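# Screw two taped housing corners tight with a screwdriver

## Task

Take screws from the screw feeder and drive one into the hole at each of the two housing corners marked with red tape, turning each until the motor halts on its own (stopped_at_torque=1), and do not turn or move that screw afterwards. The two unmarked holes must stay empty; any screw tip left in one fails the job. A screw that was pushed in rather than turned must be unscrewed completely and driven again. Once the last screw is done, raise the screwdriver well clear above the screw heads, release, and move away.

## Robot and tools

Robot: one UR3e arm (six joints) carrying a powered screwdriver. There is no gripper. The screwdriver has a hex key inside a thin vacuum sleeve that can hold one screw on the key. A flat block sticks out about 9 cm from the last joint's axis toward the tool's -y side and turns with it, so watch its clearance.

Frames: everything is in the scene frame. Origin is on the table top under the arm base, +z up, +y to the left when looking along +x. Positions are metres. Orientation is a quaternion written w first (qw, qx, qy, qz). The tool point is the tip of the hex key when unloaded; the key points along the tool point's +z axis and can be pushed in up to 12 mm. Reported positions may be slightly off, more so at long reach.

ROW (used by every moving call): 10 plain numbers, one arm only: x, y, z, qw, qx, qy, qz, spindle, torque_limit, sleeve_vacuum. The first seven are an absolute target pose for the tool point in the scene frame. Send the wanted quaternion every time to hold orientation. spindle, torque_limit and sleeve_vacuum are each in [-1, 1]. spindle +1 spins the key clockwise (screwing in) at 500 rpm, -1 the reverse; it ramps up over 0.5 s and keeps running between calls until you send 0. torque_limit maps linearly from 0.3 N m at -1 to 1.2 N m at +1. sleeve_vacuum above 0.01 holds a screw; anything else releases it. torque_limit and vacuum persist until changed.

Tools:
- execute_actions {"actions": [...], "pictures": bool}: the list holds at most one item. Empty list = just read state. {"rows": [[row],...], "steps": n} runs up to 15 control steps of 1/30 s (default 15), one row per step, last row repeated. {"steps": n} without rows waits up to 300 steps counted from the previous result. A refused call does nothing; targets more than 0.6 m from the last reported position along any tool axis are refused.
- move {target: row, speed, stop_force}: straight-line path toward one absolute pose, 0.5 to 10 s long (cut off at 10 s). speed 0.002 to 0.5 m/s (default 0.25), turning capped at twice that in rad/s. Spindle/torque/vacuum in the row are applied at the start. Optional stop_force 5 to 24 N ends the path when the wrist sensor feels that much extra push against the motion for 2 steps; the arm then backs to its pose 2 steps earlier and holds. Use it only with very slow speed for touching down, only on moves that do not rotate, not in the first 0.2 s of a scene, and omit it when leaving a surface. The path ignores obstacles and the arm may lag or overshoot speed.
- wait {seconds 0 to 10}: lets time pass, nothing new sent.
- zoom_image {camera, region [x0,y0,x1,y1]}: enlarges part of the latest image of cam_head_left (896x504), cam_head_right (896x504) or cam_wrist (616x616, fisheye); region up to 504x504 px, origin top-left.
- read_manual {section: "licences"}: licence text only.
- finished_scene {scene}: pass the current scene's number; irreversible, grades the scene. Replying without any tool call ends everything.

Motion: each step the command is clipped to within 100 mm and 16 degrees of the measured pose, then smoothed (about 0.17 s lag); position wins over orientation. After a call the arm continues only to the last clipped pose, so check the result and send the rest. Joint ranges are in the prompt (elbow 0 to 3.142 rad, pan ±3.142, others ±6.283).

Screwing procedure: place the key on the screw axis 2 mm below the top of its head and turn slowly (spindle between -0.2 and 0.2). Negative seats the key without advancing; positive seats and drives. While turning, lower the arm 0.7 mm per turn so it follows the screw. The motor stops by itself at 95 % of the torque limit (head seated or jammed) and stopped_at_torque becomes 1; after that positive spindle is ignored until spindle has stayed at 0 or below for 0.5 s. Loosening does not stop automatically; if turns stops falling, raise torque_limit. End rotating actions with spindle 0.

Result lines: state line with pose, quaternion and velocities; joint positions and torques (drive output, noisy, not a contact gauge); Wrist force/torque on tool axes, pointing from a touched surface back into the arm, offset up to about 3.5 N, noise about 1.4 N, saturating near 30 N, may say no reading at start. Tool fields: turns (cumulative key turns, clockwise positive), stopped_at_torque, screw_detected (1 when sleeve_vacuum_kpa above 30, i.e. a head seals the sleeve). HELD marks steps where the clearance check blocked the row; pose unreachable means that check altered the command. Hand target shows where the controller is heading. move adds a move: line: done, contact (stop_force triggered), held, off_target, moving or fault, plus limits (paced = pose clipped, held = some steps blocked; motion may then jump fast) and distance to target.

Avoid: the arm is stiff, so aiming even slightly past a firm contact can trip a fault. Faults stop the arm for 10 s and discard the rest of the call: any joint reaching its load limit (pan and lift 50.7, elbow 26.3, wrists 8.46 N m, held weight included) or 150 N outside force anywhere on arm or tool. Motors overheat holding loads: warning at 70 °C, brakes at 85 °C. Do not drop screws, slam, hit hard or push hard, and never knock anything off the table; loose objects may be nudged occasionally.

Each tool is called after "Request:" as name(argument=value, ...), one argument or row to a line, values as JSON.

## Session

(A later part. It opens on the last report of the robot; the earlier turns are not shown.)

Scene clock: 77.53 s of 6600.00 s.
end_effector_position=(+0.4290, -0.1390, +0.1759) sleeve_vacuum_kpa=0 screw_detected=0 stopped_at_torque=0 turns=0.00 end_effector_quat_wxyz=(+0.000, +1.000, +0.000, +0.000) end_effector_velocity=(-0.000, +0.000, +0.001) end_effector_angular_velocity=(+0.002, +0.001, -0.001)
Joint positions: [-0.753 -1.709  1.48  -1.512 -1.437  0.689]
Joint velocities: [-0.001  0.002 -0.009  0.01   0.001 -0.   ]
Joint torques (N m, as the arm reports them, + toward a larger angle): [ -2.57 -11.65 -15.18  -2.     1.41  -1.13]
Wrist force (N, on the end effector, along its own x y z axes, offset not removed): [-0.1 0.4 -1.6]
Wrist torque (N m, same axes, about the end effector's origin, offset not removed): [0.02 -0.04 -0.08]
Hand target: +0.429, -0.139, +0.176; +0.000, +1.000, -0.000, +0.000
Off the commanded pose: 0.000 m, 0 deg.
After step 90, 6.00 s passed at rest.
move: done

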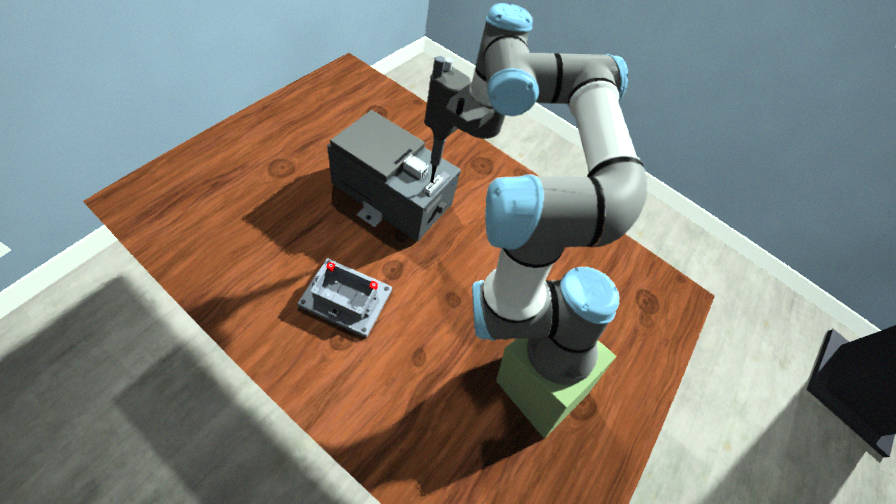

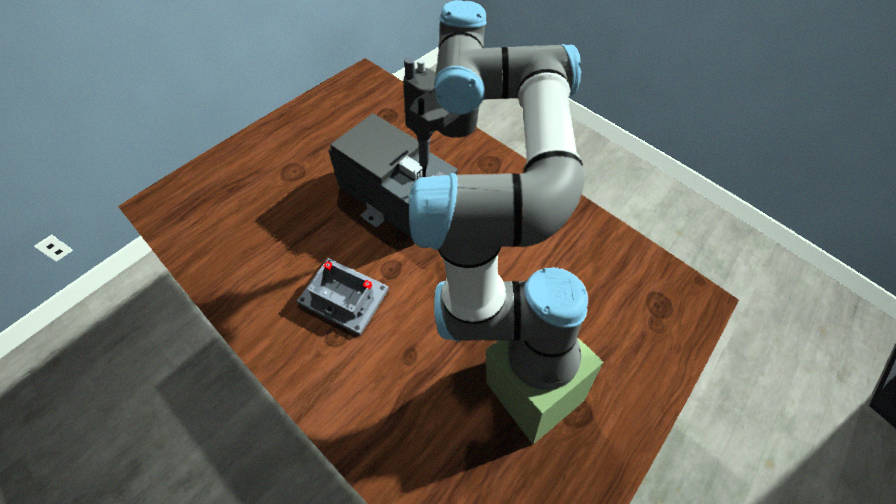

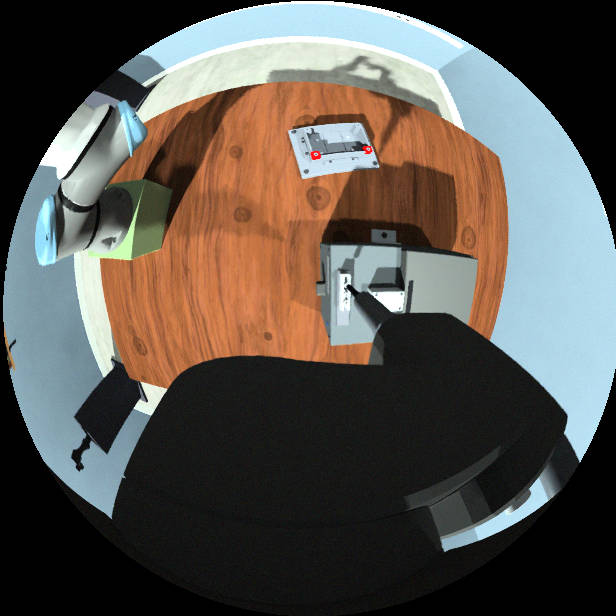

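Request:
move(
  target=[0.4278, -0.139, 0.170, 0, 1, 0, 0, 0, 0, 1],
  speed=0.03,
)

Request:
zoom_image(
  camera="cam_wrist",
  region=[325, 265, 365, 305],
)

Request:
zoom_image(
  camera="cam_head_left",
  region=[415, 165, 455, 205],
)

Scene clock: 85.20 s of 6600.00 s.
end_effector_position=(+0.4278, -0.1390, +0.1702) sleeve_vacuum_kpa=14 screw_detected=0 stopped_at_torque=0 turns=0.00 end_effector_quat_wxyz=(-0.000, +1.000, +0.000, -0.000) end_effector_velocity=(-0.000, +0.000, -0.002) end_effector_angular_velocity=(-0.000, -0.000, -0.000)
Joint positions: [-0.754 -1.713  1.511 -1.539 -1.437  0.689]
Joint velocities: [ 0.001 -0.002  0.012 -0.01  -0.     0.001]
Joint torques (N m, as the arm reports them, + toward a larger angle): [ -3.03 -16.68 -11.05  -4.07   1.03  -1.18]
Wrist force (N, on the end effector, along its own x y z axes, offset not removed): [0.2 -1.8 -1.8]
Wrist torque (N m, same axes, about the end effector's origin, offset not removed): [-0.54 -0.20 0.20]
Hand target: +0.428, -0.139, +0.170; -0.000, +1.000, +0.000, -0.000
Off the commanded pose: 0.000 m, 0 deg.
After step 90, 3.97 s passed at rest.
move: done

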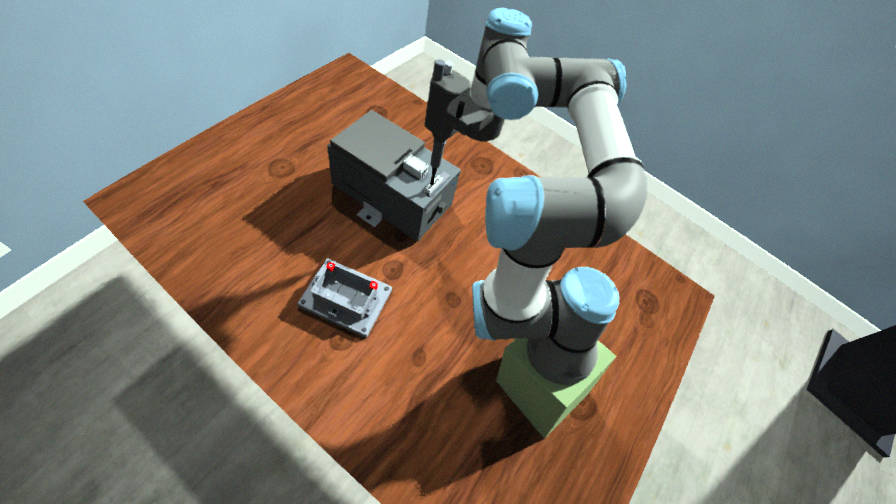

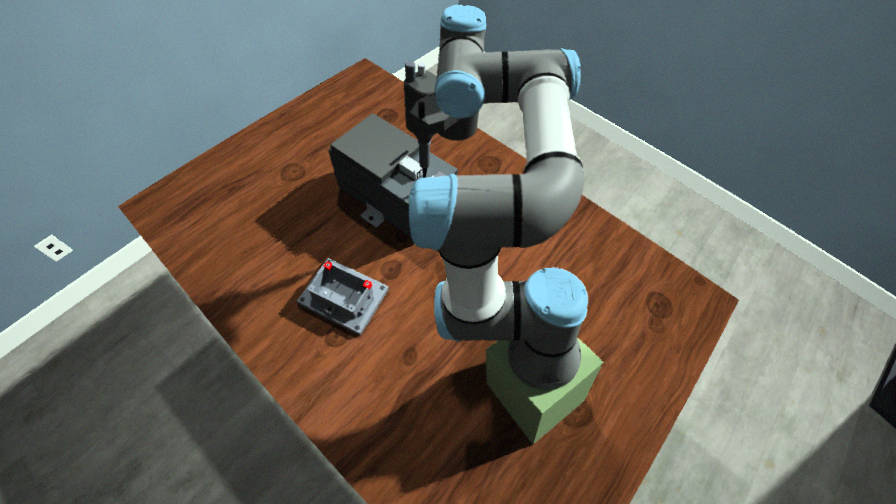

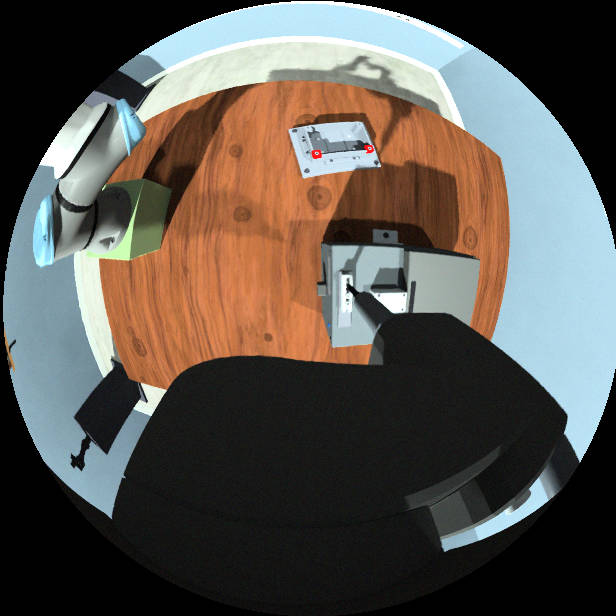

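Region (325, 265, 365, 305) of cam_wrist's 616x616 image, scaled by 12.600, with more detail than that image has.

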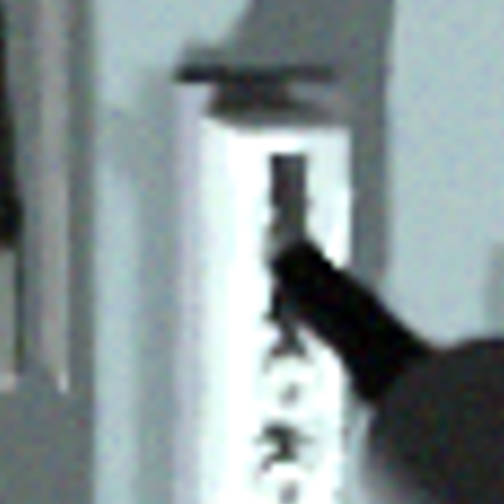

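Region (415, 165, 455, 205) of cam_head_left's 896x504 image, scaled by 12.600, with more detail than that image has.

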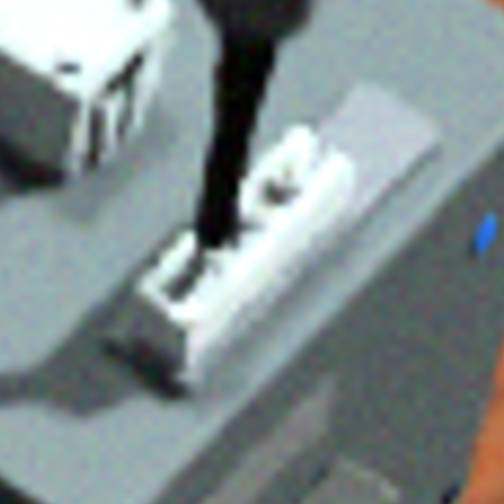

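Request:
execute_actions(
  actions=[
    {"rows": [[0.4278,-0.139,0.1695,0,1,0,0,-0.15,0,1],[0.4278,-0.139,0.169,0,1,0,0,-0.15,0,1],[0.4278,-0.139,0.1685,0,1,0,0,-0.15,0,1],[0.4278,-0.139,0.168,0,1,0,0,-0.15,0,1],[0.4278,-0.139,0.1675,0,1,0,0,-0.15,0,1],[0.4278,-0.139,0.167,0,1,0,0,-0.15,0,1],[0.4278,-0.139,0.1665,0,1,0,0,-0.15,0,1],[0.4278,-0.139,0.166,0,1,0,0,-0.15,0,1],[0.4278,-0.139,0.1655,0,1,0,0,-0.15,0,1],[0.4278,-0.139,0.165,0,1,0,0,-0.15,0,1]], "steps": 15},
  ],
  pictures=false,
)

Request:
execute_actions(
  actions=[
    {"rows": [[0.4278,-0.139,0.165,0,1,0,0,-0.15,0,1],[0.4278,-0.139,0.165,0,1,0,0,-0.15,0,1],[0.4278,-0.139,0.165,0,1,0,0,-0.15,0,1],[0.4278,-0.139,0.165,0,1,0,0,-0.15,0,1],[0.4278,-0.139,0.165,0,1,0,0,-0.15,0,1],[0.4278,-0.139,0.165,0,1,0,0,-0.15,0,1],[0.4278,-0.139,0.165,0,1,0,0,-0.15,0,1],[0.4278,-0.139,0.165,0,1,0,0,-0.15,0,1],[0.4278,-0.139,0.165,0,1,0,0,-0.15,0,1],[0.4278,-0.139,0.165,0,1,0,0,0,0,1]], "steps": 12},
  ],
  pictures=false,
)

Scene clock: 92.30 s of 6600.00 s.
end_effector_position=(+0.4278, -0.1391, +0.1654) sleeve_vacuum_kpa=40 screw_detected=1 stopped_at_torque=0 turns=-0.59 end_effector_quat_wxyz=(+0.000, +1.000, -0.000, +0.000) end_effector_velocity=(+0.000, -0.000, -0.003) end_effector_angular_velocity=(-0.001, -0.001, +0.001)
Joint positions: [-0.751 -1.712  1.533 -1.562 -1.437  0.691]
Joint velocities: [ 0.002 -0.     0.017 -0.019 -0.     0.002]
Joint torques (N m, as the arm reports them, + toward a larger angle): [  4.28 -10.15  -9.56  -3.41   0.1    0.98]
Wrist force (N, on the end effector, along its own x y z axes, offset not removed): [-0.4 1.2 -5.5]
Wrist torque (N m, same axes, about the end effector's origin, offset not removed): [0.16 -0.11 -0.11]
Hand target: +0.428, -0.139, +0.165; -0.000, +1.000, +0.000, -0.000
Off the commanded pose: 0.000 m, 0 deg.
Steps of this call (steps 1 to 90: nothing new was sent; then 3.60 s passed at rest; steps 91 to 105: all 15 steps of this action). Readings (end_effector_position | what the end effector reports):
91: (+0.4278, -0.1390, +0.1700) | sleeve_vacuum_kpa=14 screw_detected=0 stopped_at_torque=0 turns=-0.02
92: (+0.4278, -0.1390, +0.1699) | sleeve_vacuum_kpa=14 screw_detected=0 stopped_at_torque=0 turns=-0.05
94: (+0.4278, -0.1391, +0.1695) | sleeve_vacuum_kpa=14 screw_detected=0 stopped_at_torque=0 turns=-0.14
98: (+0.4278, -0.1390, +0.1679) | sleeve_vacuum_kpa=40 screw_detected=1 stopped_at_torque=0 turns=-0.30
105: the state above

Scene clock: 92.70 s of 6600.00 s.
end_effector_position=(+0.4278, -0.1390, +0.1650) sleeve_vacuum_kpa=40 screw_detected=1 stopped_at_torque=0 turns=-0.97 end_effector_quat_wxyz=(-0.000, +1.000, -0.000, -0.000) end_effector_velocity=(+0.000, +0.001, -0.000) end_effector_angular_velocity=(+0.001, +0.000, +0.001)
Joint positions: [-0.751 -1.712  1.535 -1.564 -1.437  0.691]
Joint velocities: [ 0.002 -0.     0.001 -0.     0.     0.   ]
Joint torques (N m, as the arm reports them, + toward a larger angle): [  4.39 -12.59  -9.72  -3.28   0.04   0.91]
Wrist force (N, on the end effector, along its own x y z axes, offset not removed): [1.2 1.5 -5.5]
Wrist torque (N m, same axes, about the end effector's origin, offset not removed): [0.25 -0.48 -0.10]
Hand target: +0.428, -0.139, +0.165; -0.000, +1.000, +0.000, -0.000
Off the commanded pose: 0.000 m, 0 deg.
Steps of this call (steps 1 to 12: all 12 steps of this action). Readings (end_effector_position | what the end effector reports):
1: (+0.4278, -0.1391, +0.1653) | sleeve_vacuum_kpa=40 screw_detected=1 stopped_at_torque=0 turns=-0.64
2: (+0.4278, -0.1390, +0.1652) | sleeve_vacuum_kpa=40 screw_detected=1 stopped_at_torque=0 turns=-0.68
4: (+0.4278, -0.1390, +0.1651) | sleeve_vacuum_kpa=40 screw_detected=1 stopped_at_torque=0 turns=-0.76
8: (+0.4278, -0.1390, +0.1650) | sleeve_vacuum_kpa=40 screw_detected=1 stopped_at_torque=0 turns=-0.93
12: the state above

Screw detected. Lift up.

Request:
move(
  target=[0.4278, -0.139, 0.205, 0, 1, 0, 0, 0, 0, 1],
  speed=0.08,
)

Request:
zoom_image(
  camera="cam_head_left",
  region=[405, 145, 465, 205],
)

Request:
zoom_image(
  camera="cam_wrist",
  region=[270, 100, 400, 310],
)

Scene clock: 96.43 s of 6600.00 s.
end_effector_position=(+0.4278, -0.1390, +0.2049) sleeve_vacuum_kpa=40 screw_detected=1 stopped_at_torque=0 turns=-0.97 end_effector_quat_wxyz=(+0.000, +1.000, -0.000, +0.000) end_effector_velocity=(-0.000, -0.002, +0.001) end_effector_angular_velocity=(+0.000, +0.003, -0.002)
Joint positions: [-0.772 -1.707  1.339 -1.371 -1.433  0.67 ]
Joint velocities: [-0.003  0.006 -0.015  0.011 -0.002 -0.   ]
Joint torques (N m, as the arm reports them, + toward a larger angle): [ -2.64 -10.71 -15.28  -2.09  -0.01  -1.14]
Wrist force (N, on the end effector, along its own x y z axes, offset not removed): [2.5 0.5 -0.7]
Wrist torque (N m, same axes, about the end effector's origin, offset not removed): [0.11 -0.77 -0.09]
Hand target: +0.428, -0.139, +0.205; +0.000, +1.000, -0.000, +0.000
Off the commanded pose: 0.000 m, 0 deg.
move: done

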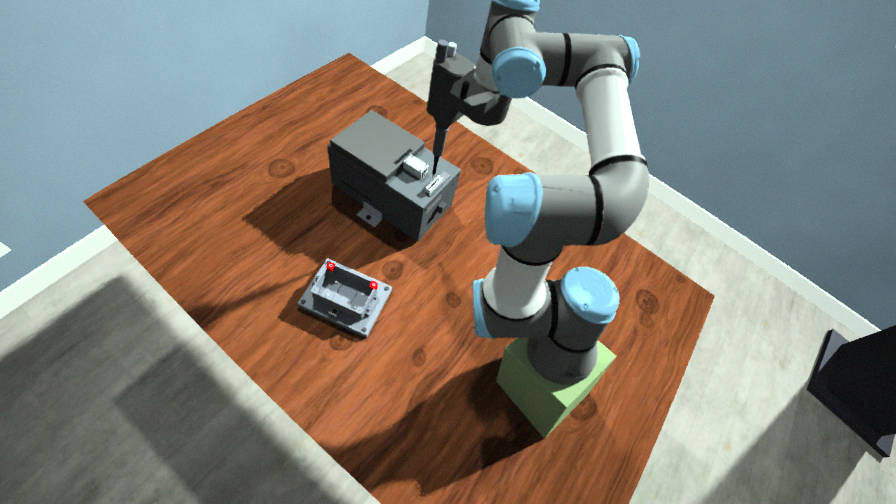

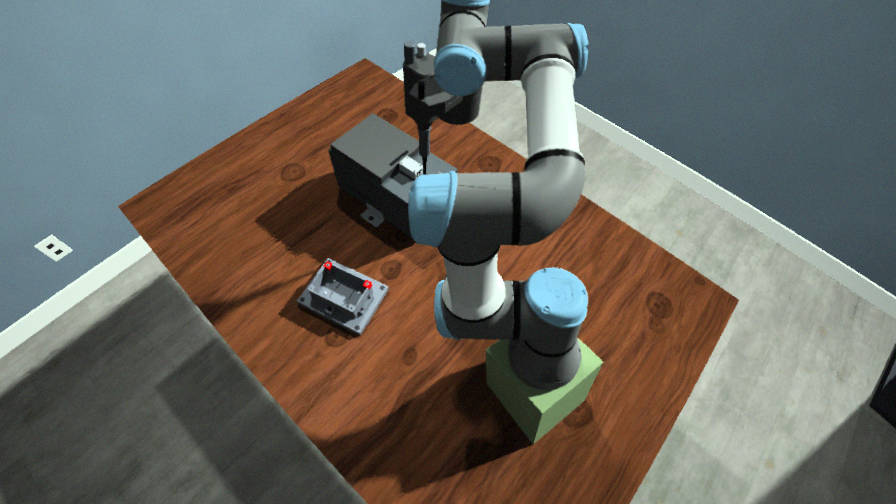

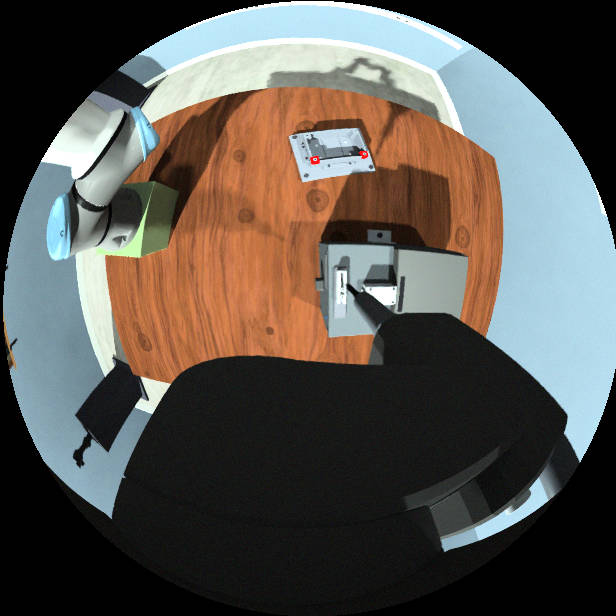

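Region (405, 145, 465, 205) of cam_head_left's 896x504 image, scaled by 8.400, with more detail than that image has.

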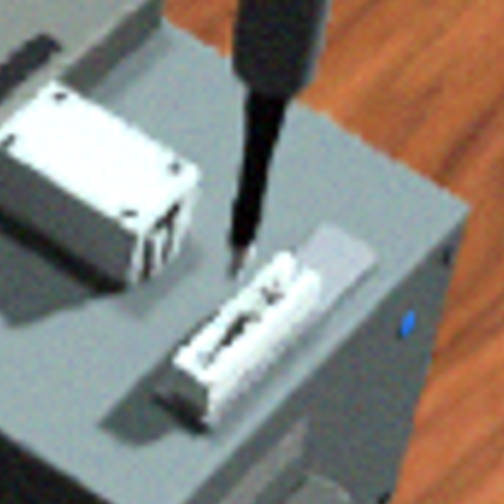

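Region (270, 100, 400, 310) of cam_wrist's 616x616 image, scaled by 2.400, with more detail than that image has; it fills the left 312 columns of this view, and the rest is white.

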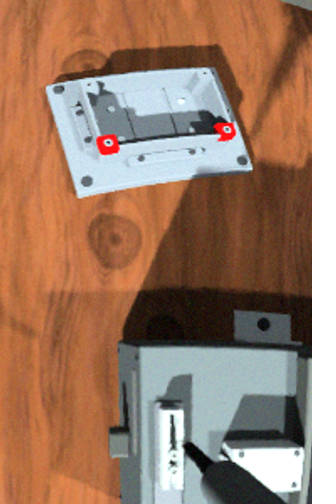

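Request:
move(
  target=[0.395, 0.09, 0.115, 0, 1, 0, 0, 0, 0, 1],
  speed=0.3,
)

Request:
zoom_image(
  camera="cam_wrist",
  region=[300, 220, 430, 320],
)

Request:
zoom_image(
  camera="cam_head_left",
  region=[310, 225, 410, 325],
)

Request:
zoom_image(
  camera="cam_head_right",
  region=[310, 225, 410, 325],
)

Scene clock: 102.17 s of 6600.00 s.
end_effector_position=(+0.3947, +0.0896, +0.1150) sleeve_vacuum_kpa=40 screw_detected=1 stopped_at_torque=0 turns=-0.97 end_effector_quat_wxyz=(-0.000, +1.000, +0.000, -0.000) end_effector_velocity=(+0.000, +0.000, -0.001) end_effector_angular_velocity=(-0.013, +0.004, -0.006)
Joint positions: [ 0.035 -1.833  1.958 -1.911 -1.595  1.462]
Joint velocities: [ 0.025  0.02  -0.012 -0.005 -0.018  0.03 ]
Joint torques (N m, as the arm reports them, + toward a larger angle): [  4.88  -9.95 -15.5   -4.32  -0.58   1.18]
Wrist force (N, on the end effector, along its own x y z axes, offset not removed): [2.3 -0.3 -0.1]
Wrist torque (N m, same axes, about the end effector's origin, offset not removed): [-0.07 -0.60 -0.13]
Hand target: +0.395, +0.090, +0.115; +0.000, +1.000, +0.000, -0.000
Off the commanded pose: 0.000 m, 0 deg.
After step 90, 1.27 s passed at rest.
move: done

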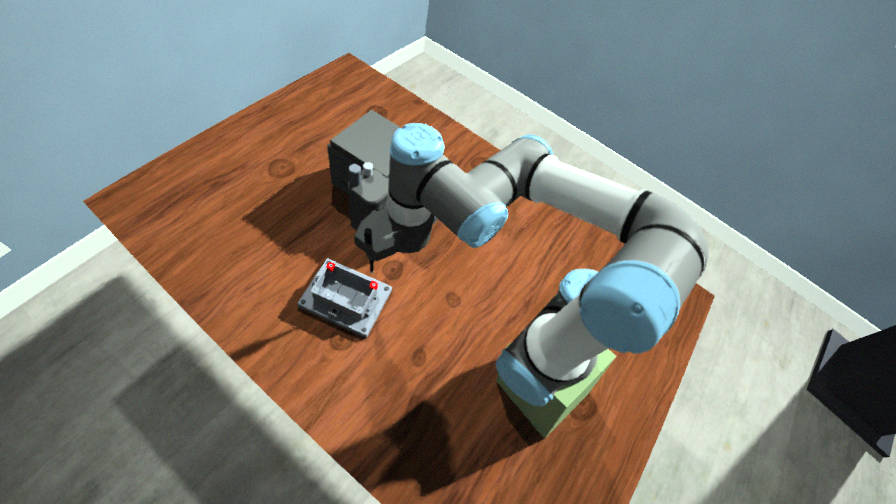

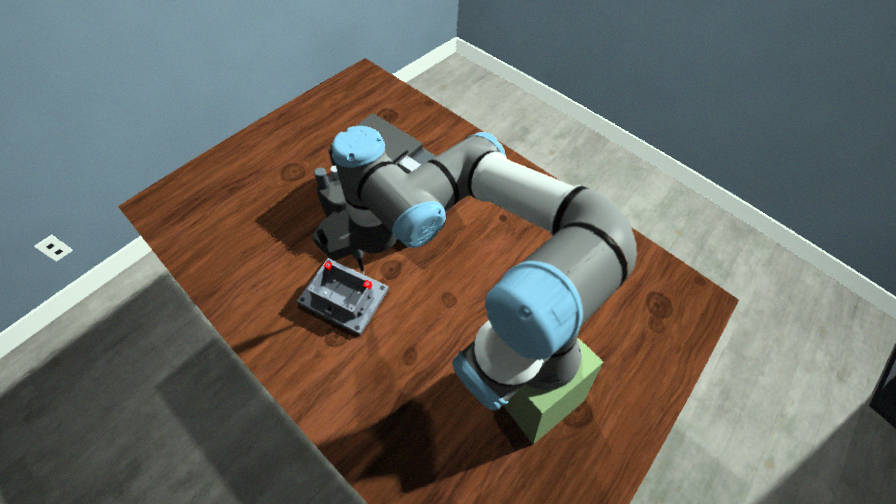

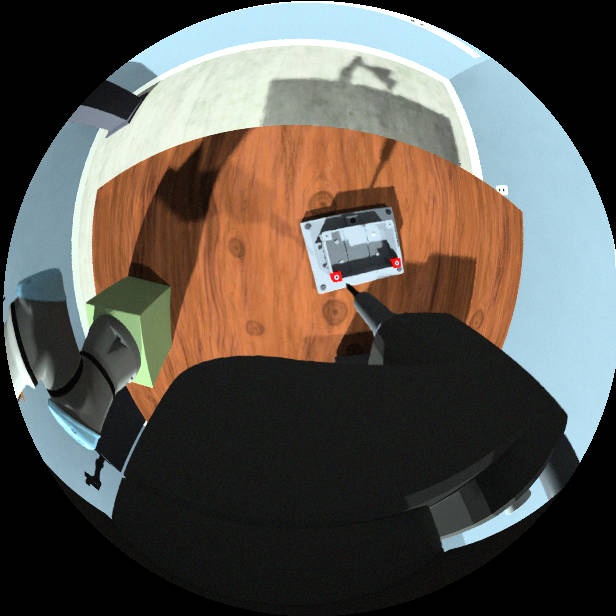

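Region (300, 220, 430, 320) of cam_wrist's 616x616 image, scaled by 3.877, with more detail than that image has; it fills the top 388 rows of this view, and the rest is white.

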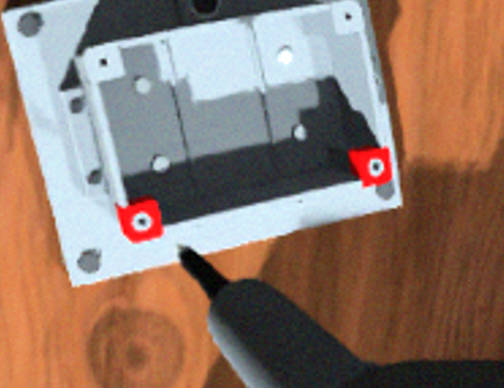

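Region (310, 225, 410, 325) of cam_head_left's 896x504 image, scaled by 5.040, with more detail than that image has.

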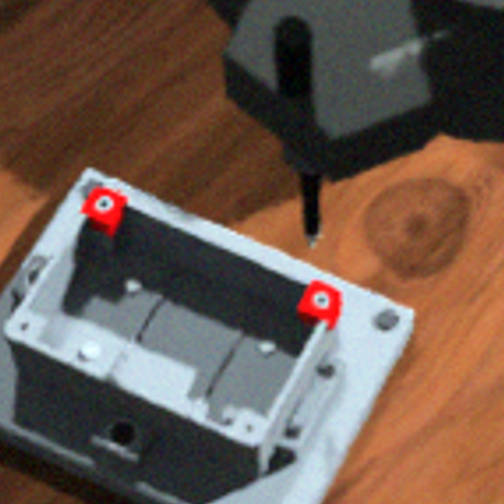

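Region (310, 225, 410, 325) of cam_head_right's 896x504 image, scaled by 5.040, with more detail than that image has.

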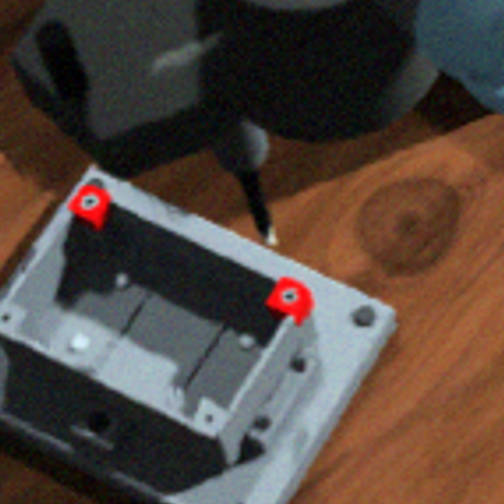

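Request:
move(
  target=[0.389, 0.092, 0.095, 0, 1, 0, 0, 0, 0, 1],
  speed=0.08,
)

Request:
zoom_image(
  camera="cam_wrist",
  region=[325, 265, 365, 305],
)

Request:
zoom_image(
  camera="cam_head_left",
  region=[350, 255, 400, 305],
)

Request:
zoom_image(
  camera="cam_head_right",
  region=[345, 255, 395, 305],
)

Scene clock: 113.57 s of 6600.00 s.
end_effector_position=(+0.3890, +0.0920, +0.0951) sleeve_vacuum_kpa=40 screw_detected=1 stopped_at_torque=0 turns=-0.97 end_effector_quat_wxyz=(-0.000, +1.000, +0.000, -0.000) end_effector_velocity=(+0.000, -0.000, -0.001) end_effector_angular_velocity=(-0.001, -0.002, -0.001)
Joint positions: [ 0.042 -1.819  2.047 -2.013 -1.597  1.47 ]
Joint velocities: [ 0.     0.001  0.007 -0.009 -0.001  0.001]
Joint torques (N m, as the arm reports them, + toward a larger angle): [  5.65  -9.53 -11.1   -4.33  -0.55   1.01]
Wrist force (N, on the end effector, along its own x y z axes, offset not removed): [0.9 0.3 -1.0]
Wrist torque (N m, same axes, about the end effector's origin, offset not removed): [0.09 -0.36 -0.03]
Hand target: +0.389, +0.092, +0.095; +0.000, +1.000, +0.000, -0.000
Off the commanded pose: 0.000 m, 0 deg.
After step 90, 7.57 s passed at rest.
move: done

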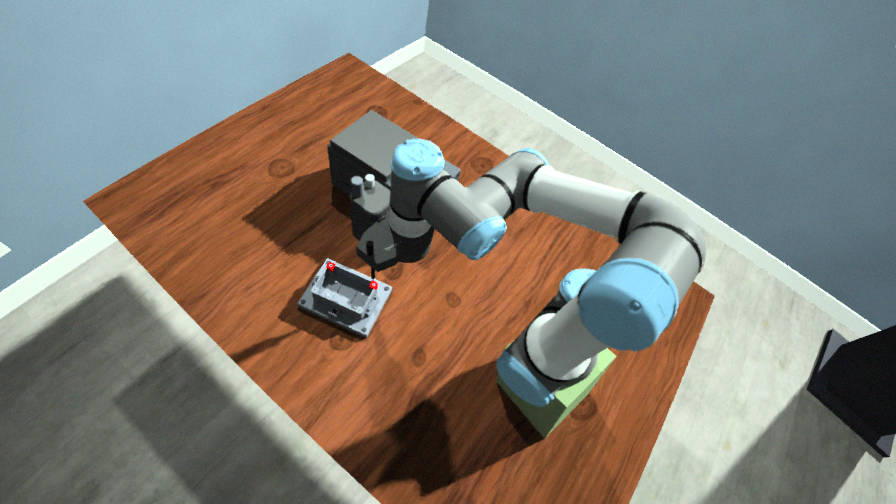

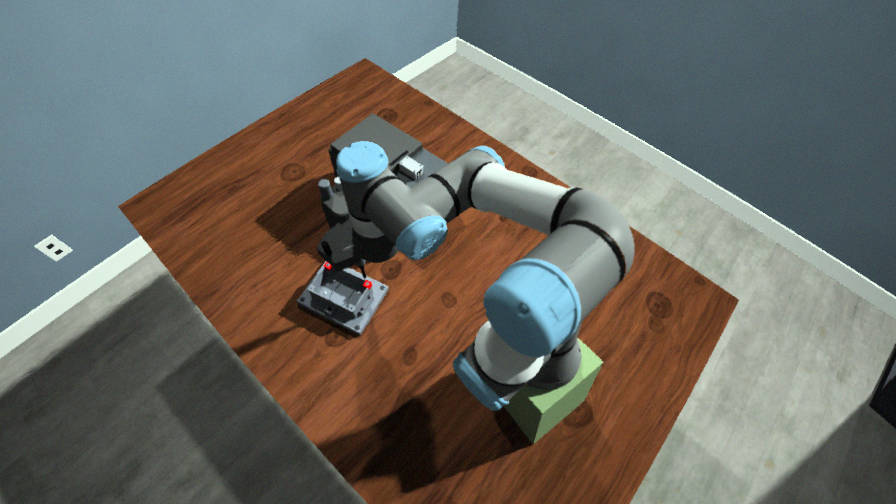

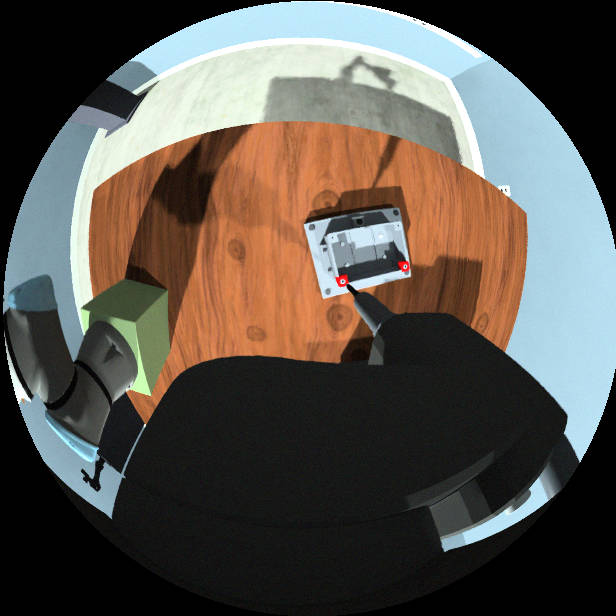

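Region (325, 265, 365, 305) of cam_wrist's 616x616 image, scaled by 12.600, with more detail than that image has.

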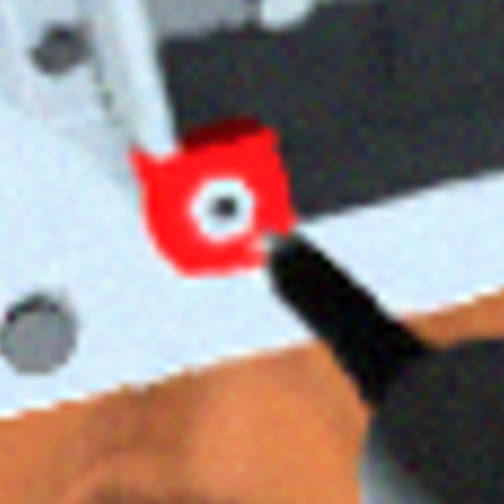

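Region (350, 255, 400, 305) of cam_head_left's 896x504 image, scaled by 10.080, with more detail than that image has.

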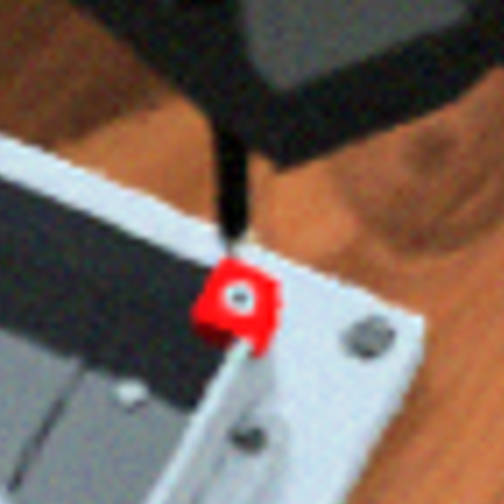

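Region (345, 255, 395, 305) of cam_head_right's 896x504 image, scaled by 10.080, with more detail than that image has.

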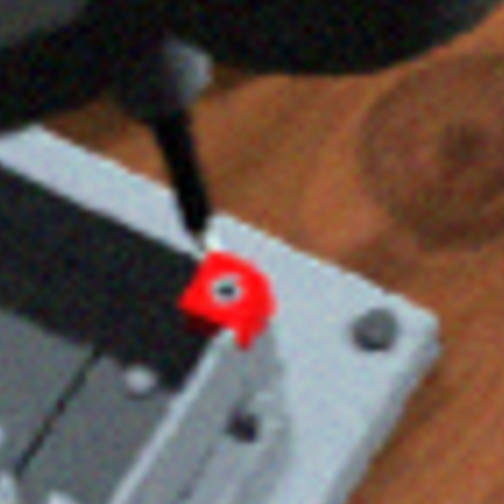

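Request:
move(
  target=[0.3875, 0.092, 0.087, 0, 1, 0, 0, 0, 0, 1],
  speed=0.04,
)

Request:
zoom_image(
  camera="cam_wrist",
  region=[325, 265, 365, 305],
)

Request:
zoom_image(
  camera="cam_head_left",
  region=[350, 255, 400, 305],
)

Request:
zoom_image(
  camera="cam_head_right",
  region=[345, 255, 395, 305],
)

Scene clock: 122.33 s of 6600.00 s.
end_effector_position=(+0.3875, +0.0920, +0.0871) sleeve_vacuum_kpa=40 screw_detected=1 stopped_at_torque=0 turns=-0.97 end_effector_quat_wxyz=(+0.000, +1.000, +0.000, -0.000) end_effector_velocity=(+0.000, -0.000, -0.002) end_effector_angular_velocity=(+0.000, -0.001, -0.001)
Joint positions: [ 0.04  -1.809  2.08  -2.056 -1.597  1.468]
Joint velocities: [-0.001  0.002  0.007 -0.01   0.001 -0.   ]
Joint torques (N m, as the arm reports them, + toward a larger angle): [ -0.88  -9.62 -10.75  -4.41   0.8   -1.18]
Wrist force (N, on the end effector, along its own x y z axes, offset not removed): [1.1 0.8 -0.8]
Wrist torque (N m, same axes, about the end effector's origin, offset not removed): [0.20 -0.39 -0.13]
Hand target: +0.387, +0.092, +0.087; -0.000, +1.000, -0.000, -0.000
Off the commanded pose: 0.000 m, 0 deg.
After step 90, 5.03 s passed at rest.
move: done

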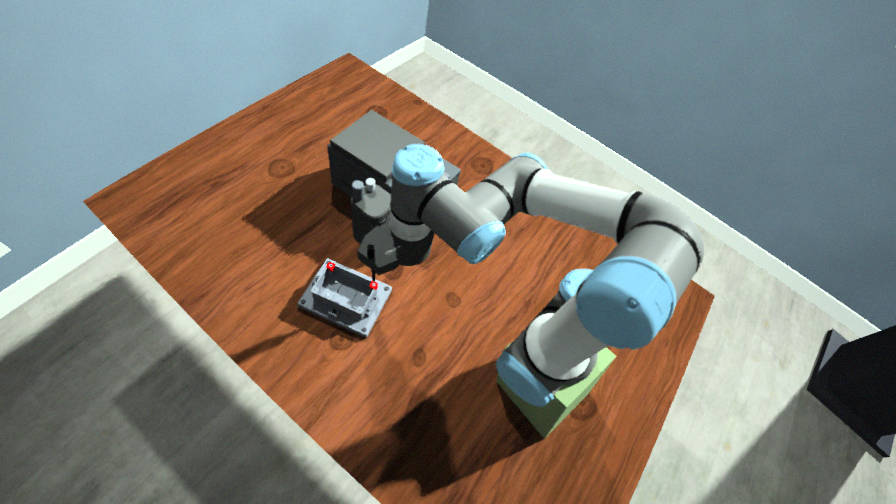

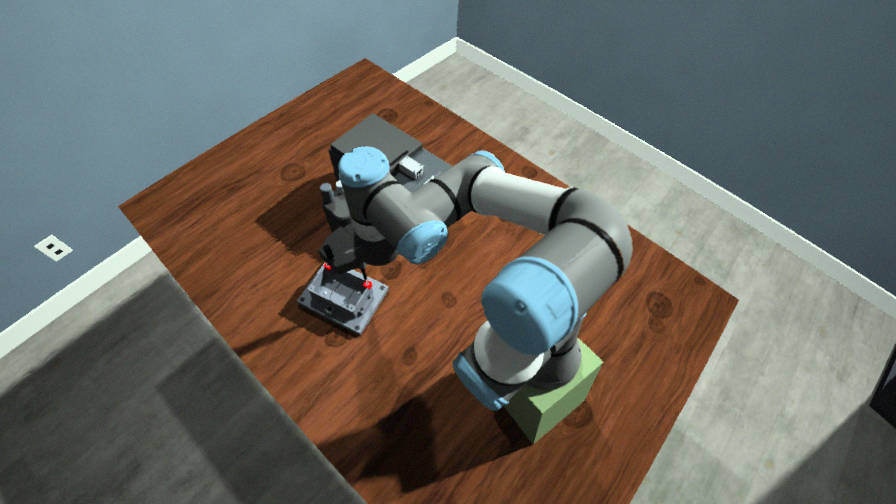

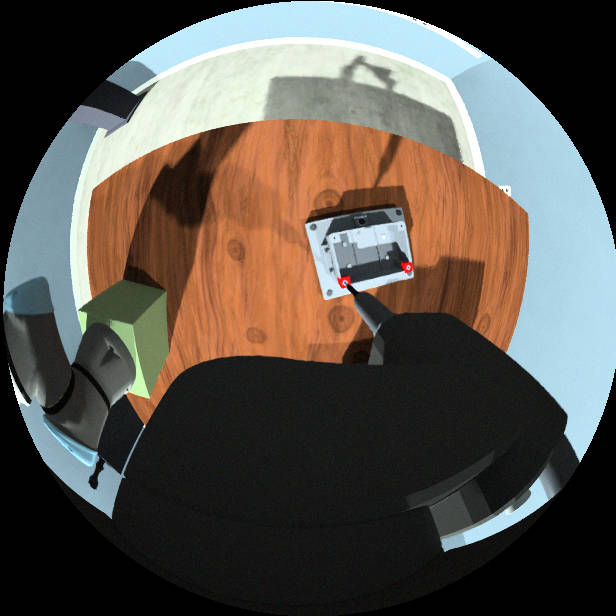

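Region (325, 265, 365, 305) of cam_wrist's 616x616 image, scaled by 12.600, with more detail than that image has.

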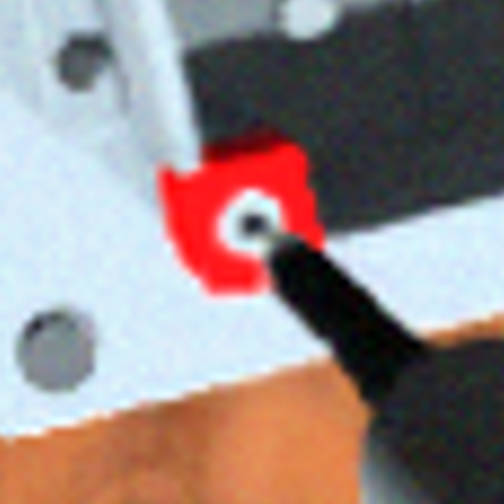

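Region (350, 255, 400, 305) of cam_head_left's 896x504 image, scaled by 10.080, with more detail than that image has.

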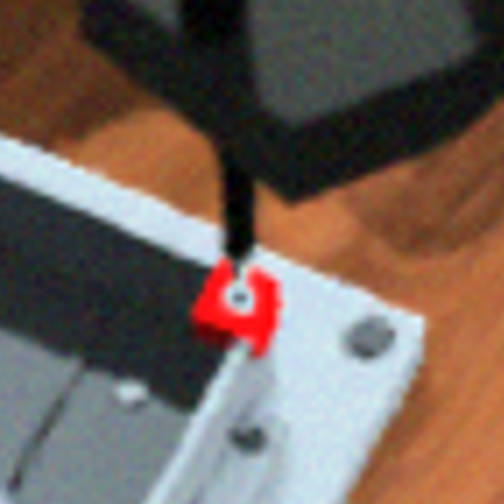

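Region (345, 255, 395, 305) of cam_head_right's 896x504 image, scaled by 10.080, with more detail than that image has.

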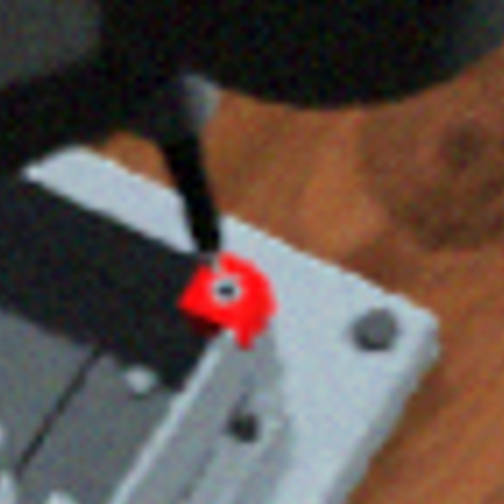

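Request:
move(
  target=[0.3875, 0.092, 0.070, 0, 1, 0, 0, 0, 0, 1],
  speed=0.006,
  stop_force=5,
)

Request:
zoom_image(
  camera="cam_wrist",
  region=[325, 265, 365, 305],
)

Request:
zoom_image(
  camera="cam_head_left",
  region=[350, 255, 400, 305],
)

Request:
zoom_image(
  camera="cam_head_right",
  region=[345, 255, 395, 305],
)

Scene clock: 131.73 s of 6600.00 s.
end_effector_position=(+0.3875, +0.0920, +0.0701) sleeve_vacuum_kpa=40 screw_detected=1 stopped_at_torque=0 turns=-0.97 end_effector_quat_wxyz=(-0.000, +1.000, +0.000, +0.000) end_effector_velocity=(-0.000, -0.000, -0.001) end_effector_angular_velocity=(-0.000, +0.001, -0.000)
Joint positions: [ 0.038 -1.769  2.132 -2.148 -1.596  1.466]
Joint velocities: [-0.001  0.003  0.004 -0.006 -0.    -0.   ]
Joint torques (N m, as the arm reports them, + toward a larger angle): [-0.6  -8.31 -8.8  -3.8   0.79 -1.12]
Wrist force (N, on the end effector, along its own x y z axes, offset not removed): [1.2 -0.1 -4.8]
Wrist torque (N m, same axes, about the end effector's origin, offset not removed): [0.12 -0.47 -0.07]
Hand target: +0.387, +0.092, +0.070; -0.000, +1.000, -0.000, -0.000
Off the commanded pose: 0.000 m, 0 deg.
After step 90, 3.33 s passed at rest.
move: done

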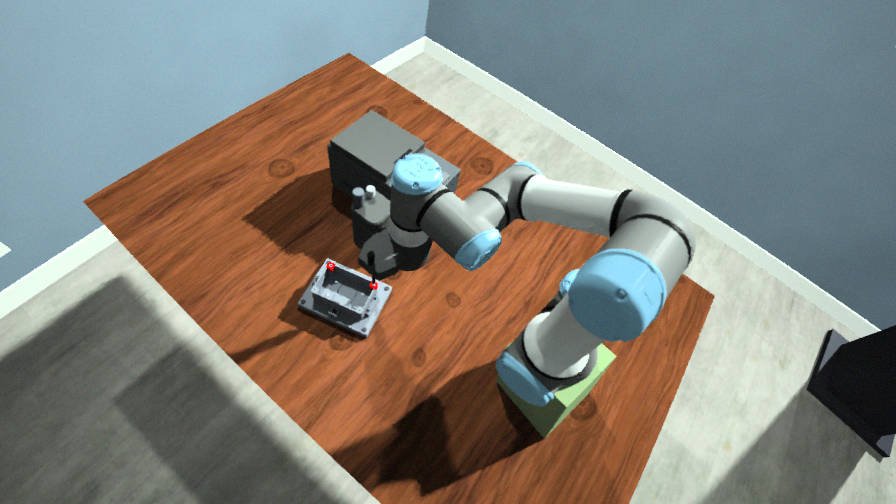

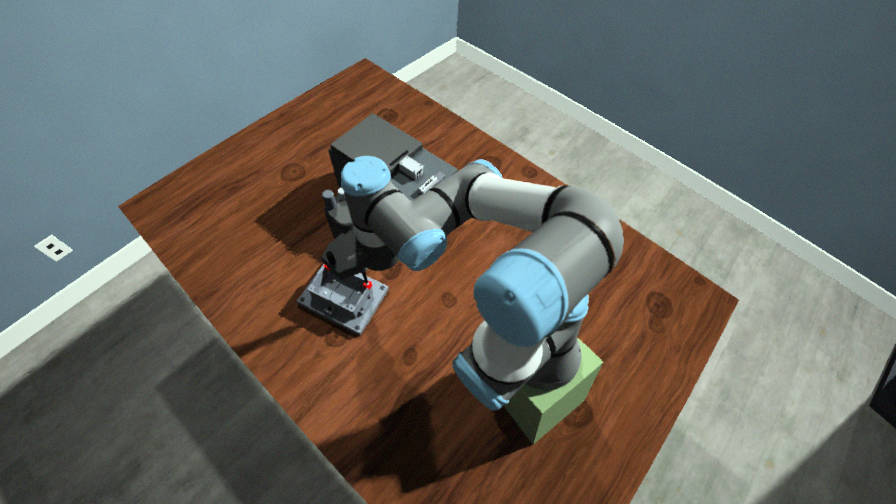

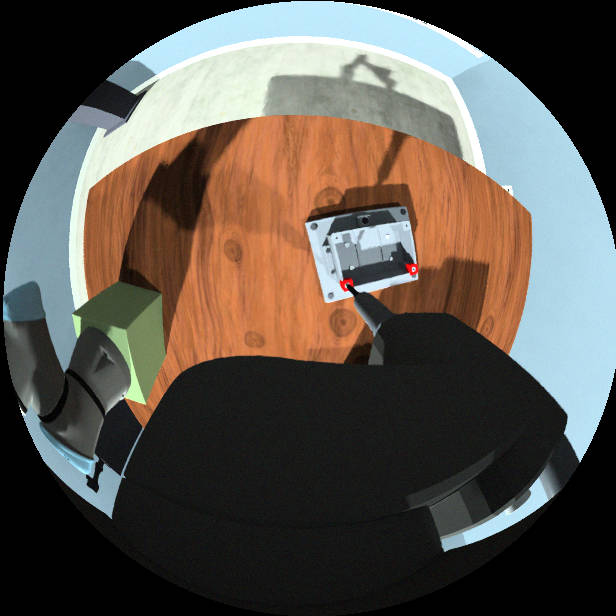

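Region (325, 265, 365, 305) of cam_wrist's 616x616 image, scaled by 12.600, with more detail than that image has.

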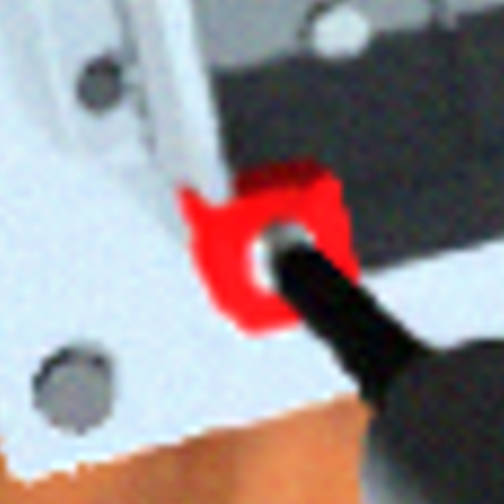

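Region (350, 255, 400, 305) of cam_head_left's 896x504 image, scaled by 10.080, with more detail than that image has.

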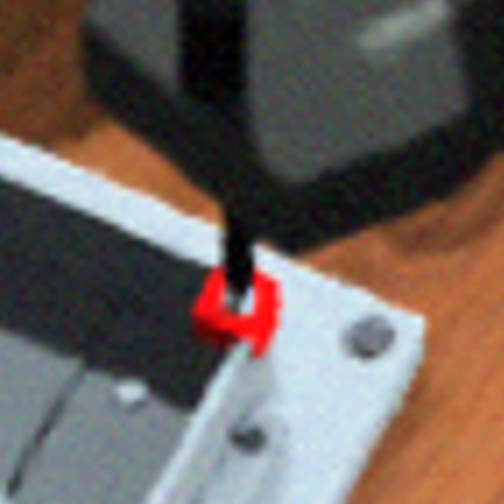

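Region (345, 255, 395, 305) of cam_head_right's 896x504 image, scaled by 10.080, with more detail than that image has.

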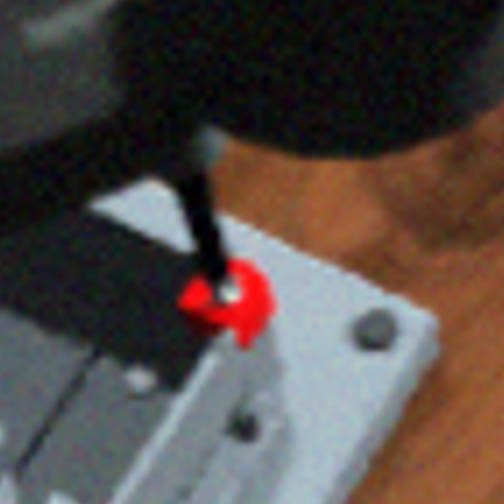

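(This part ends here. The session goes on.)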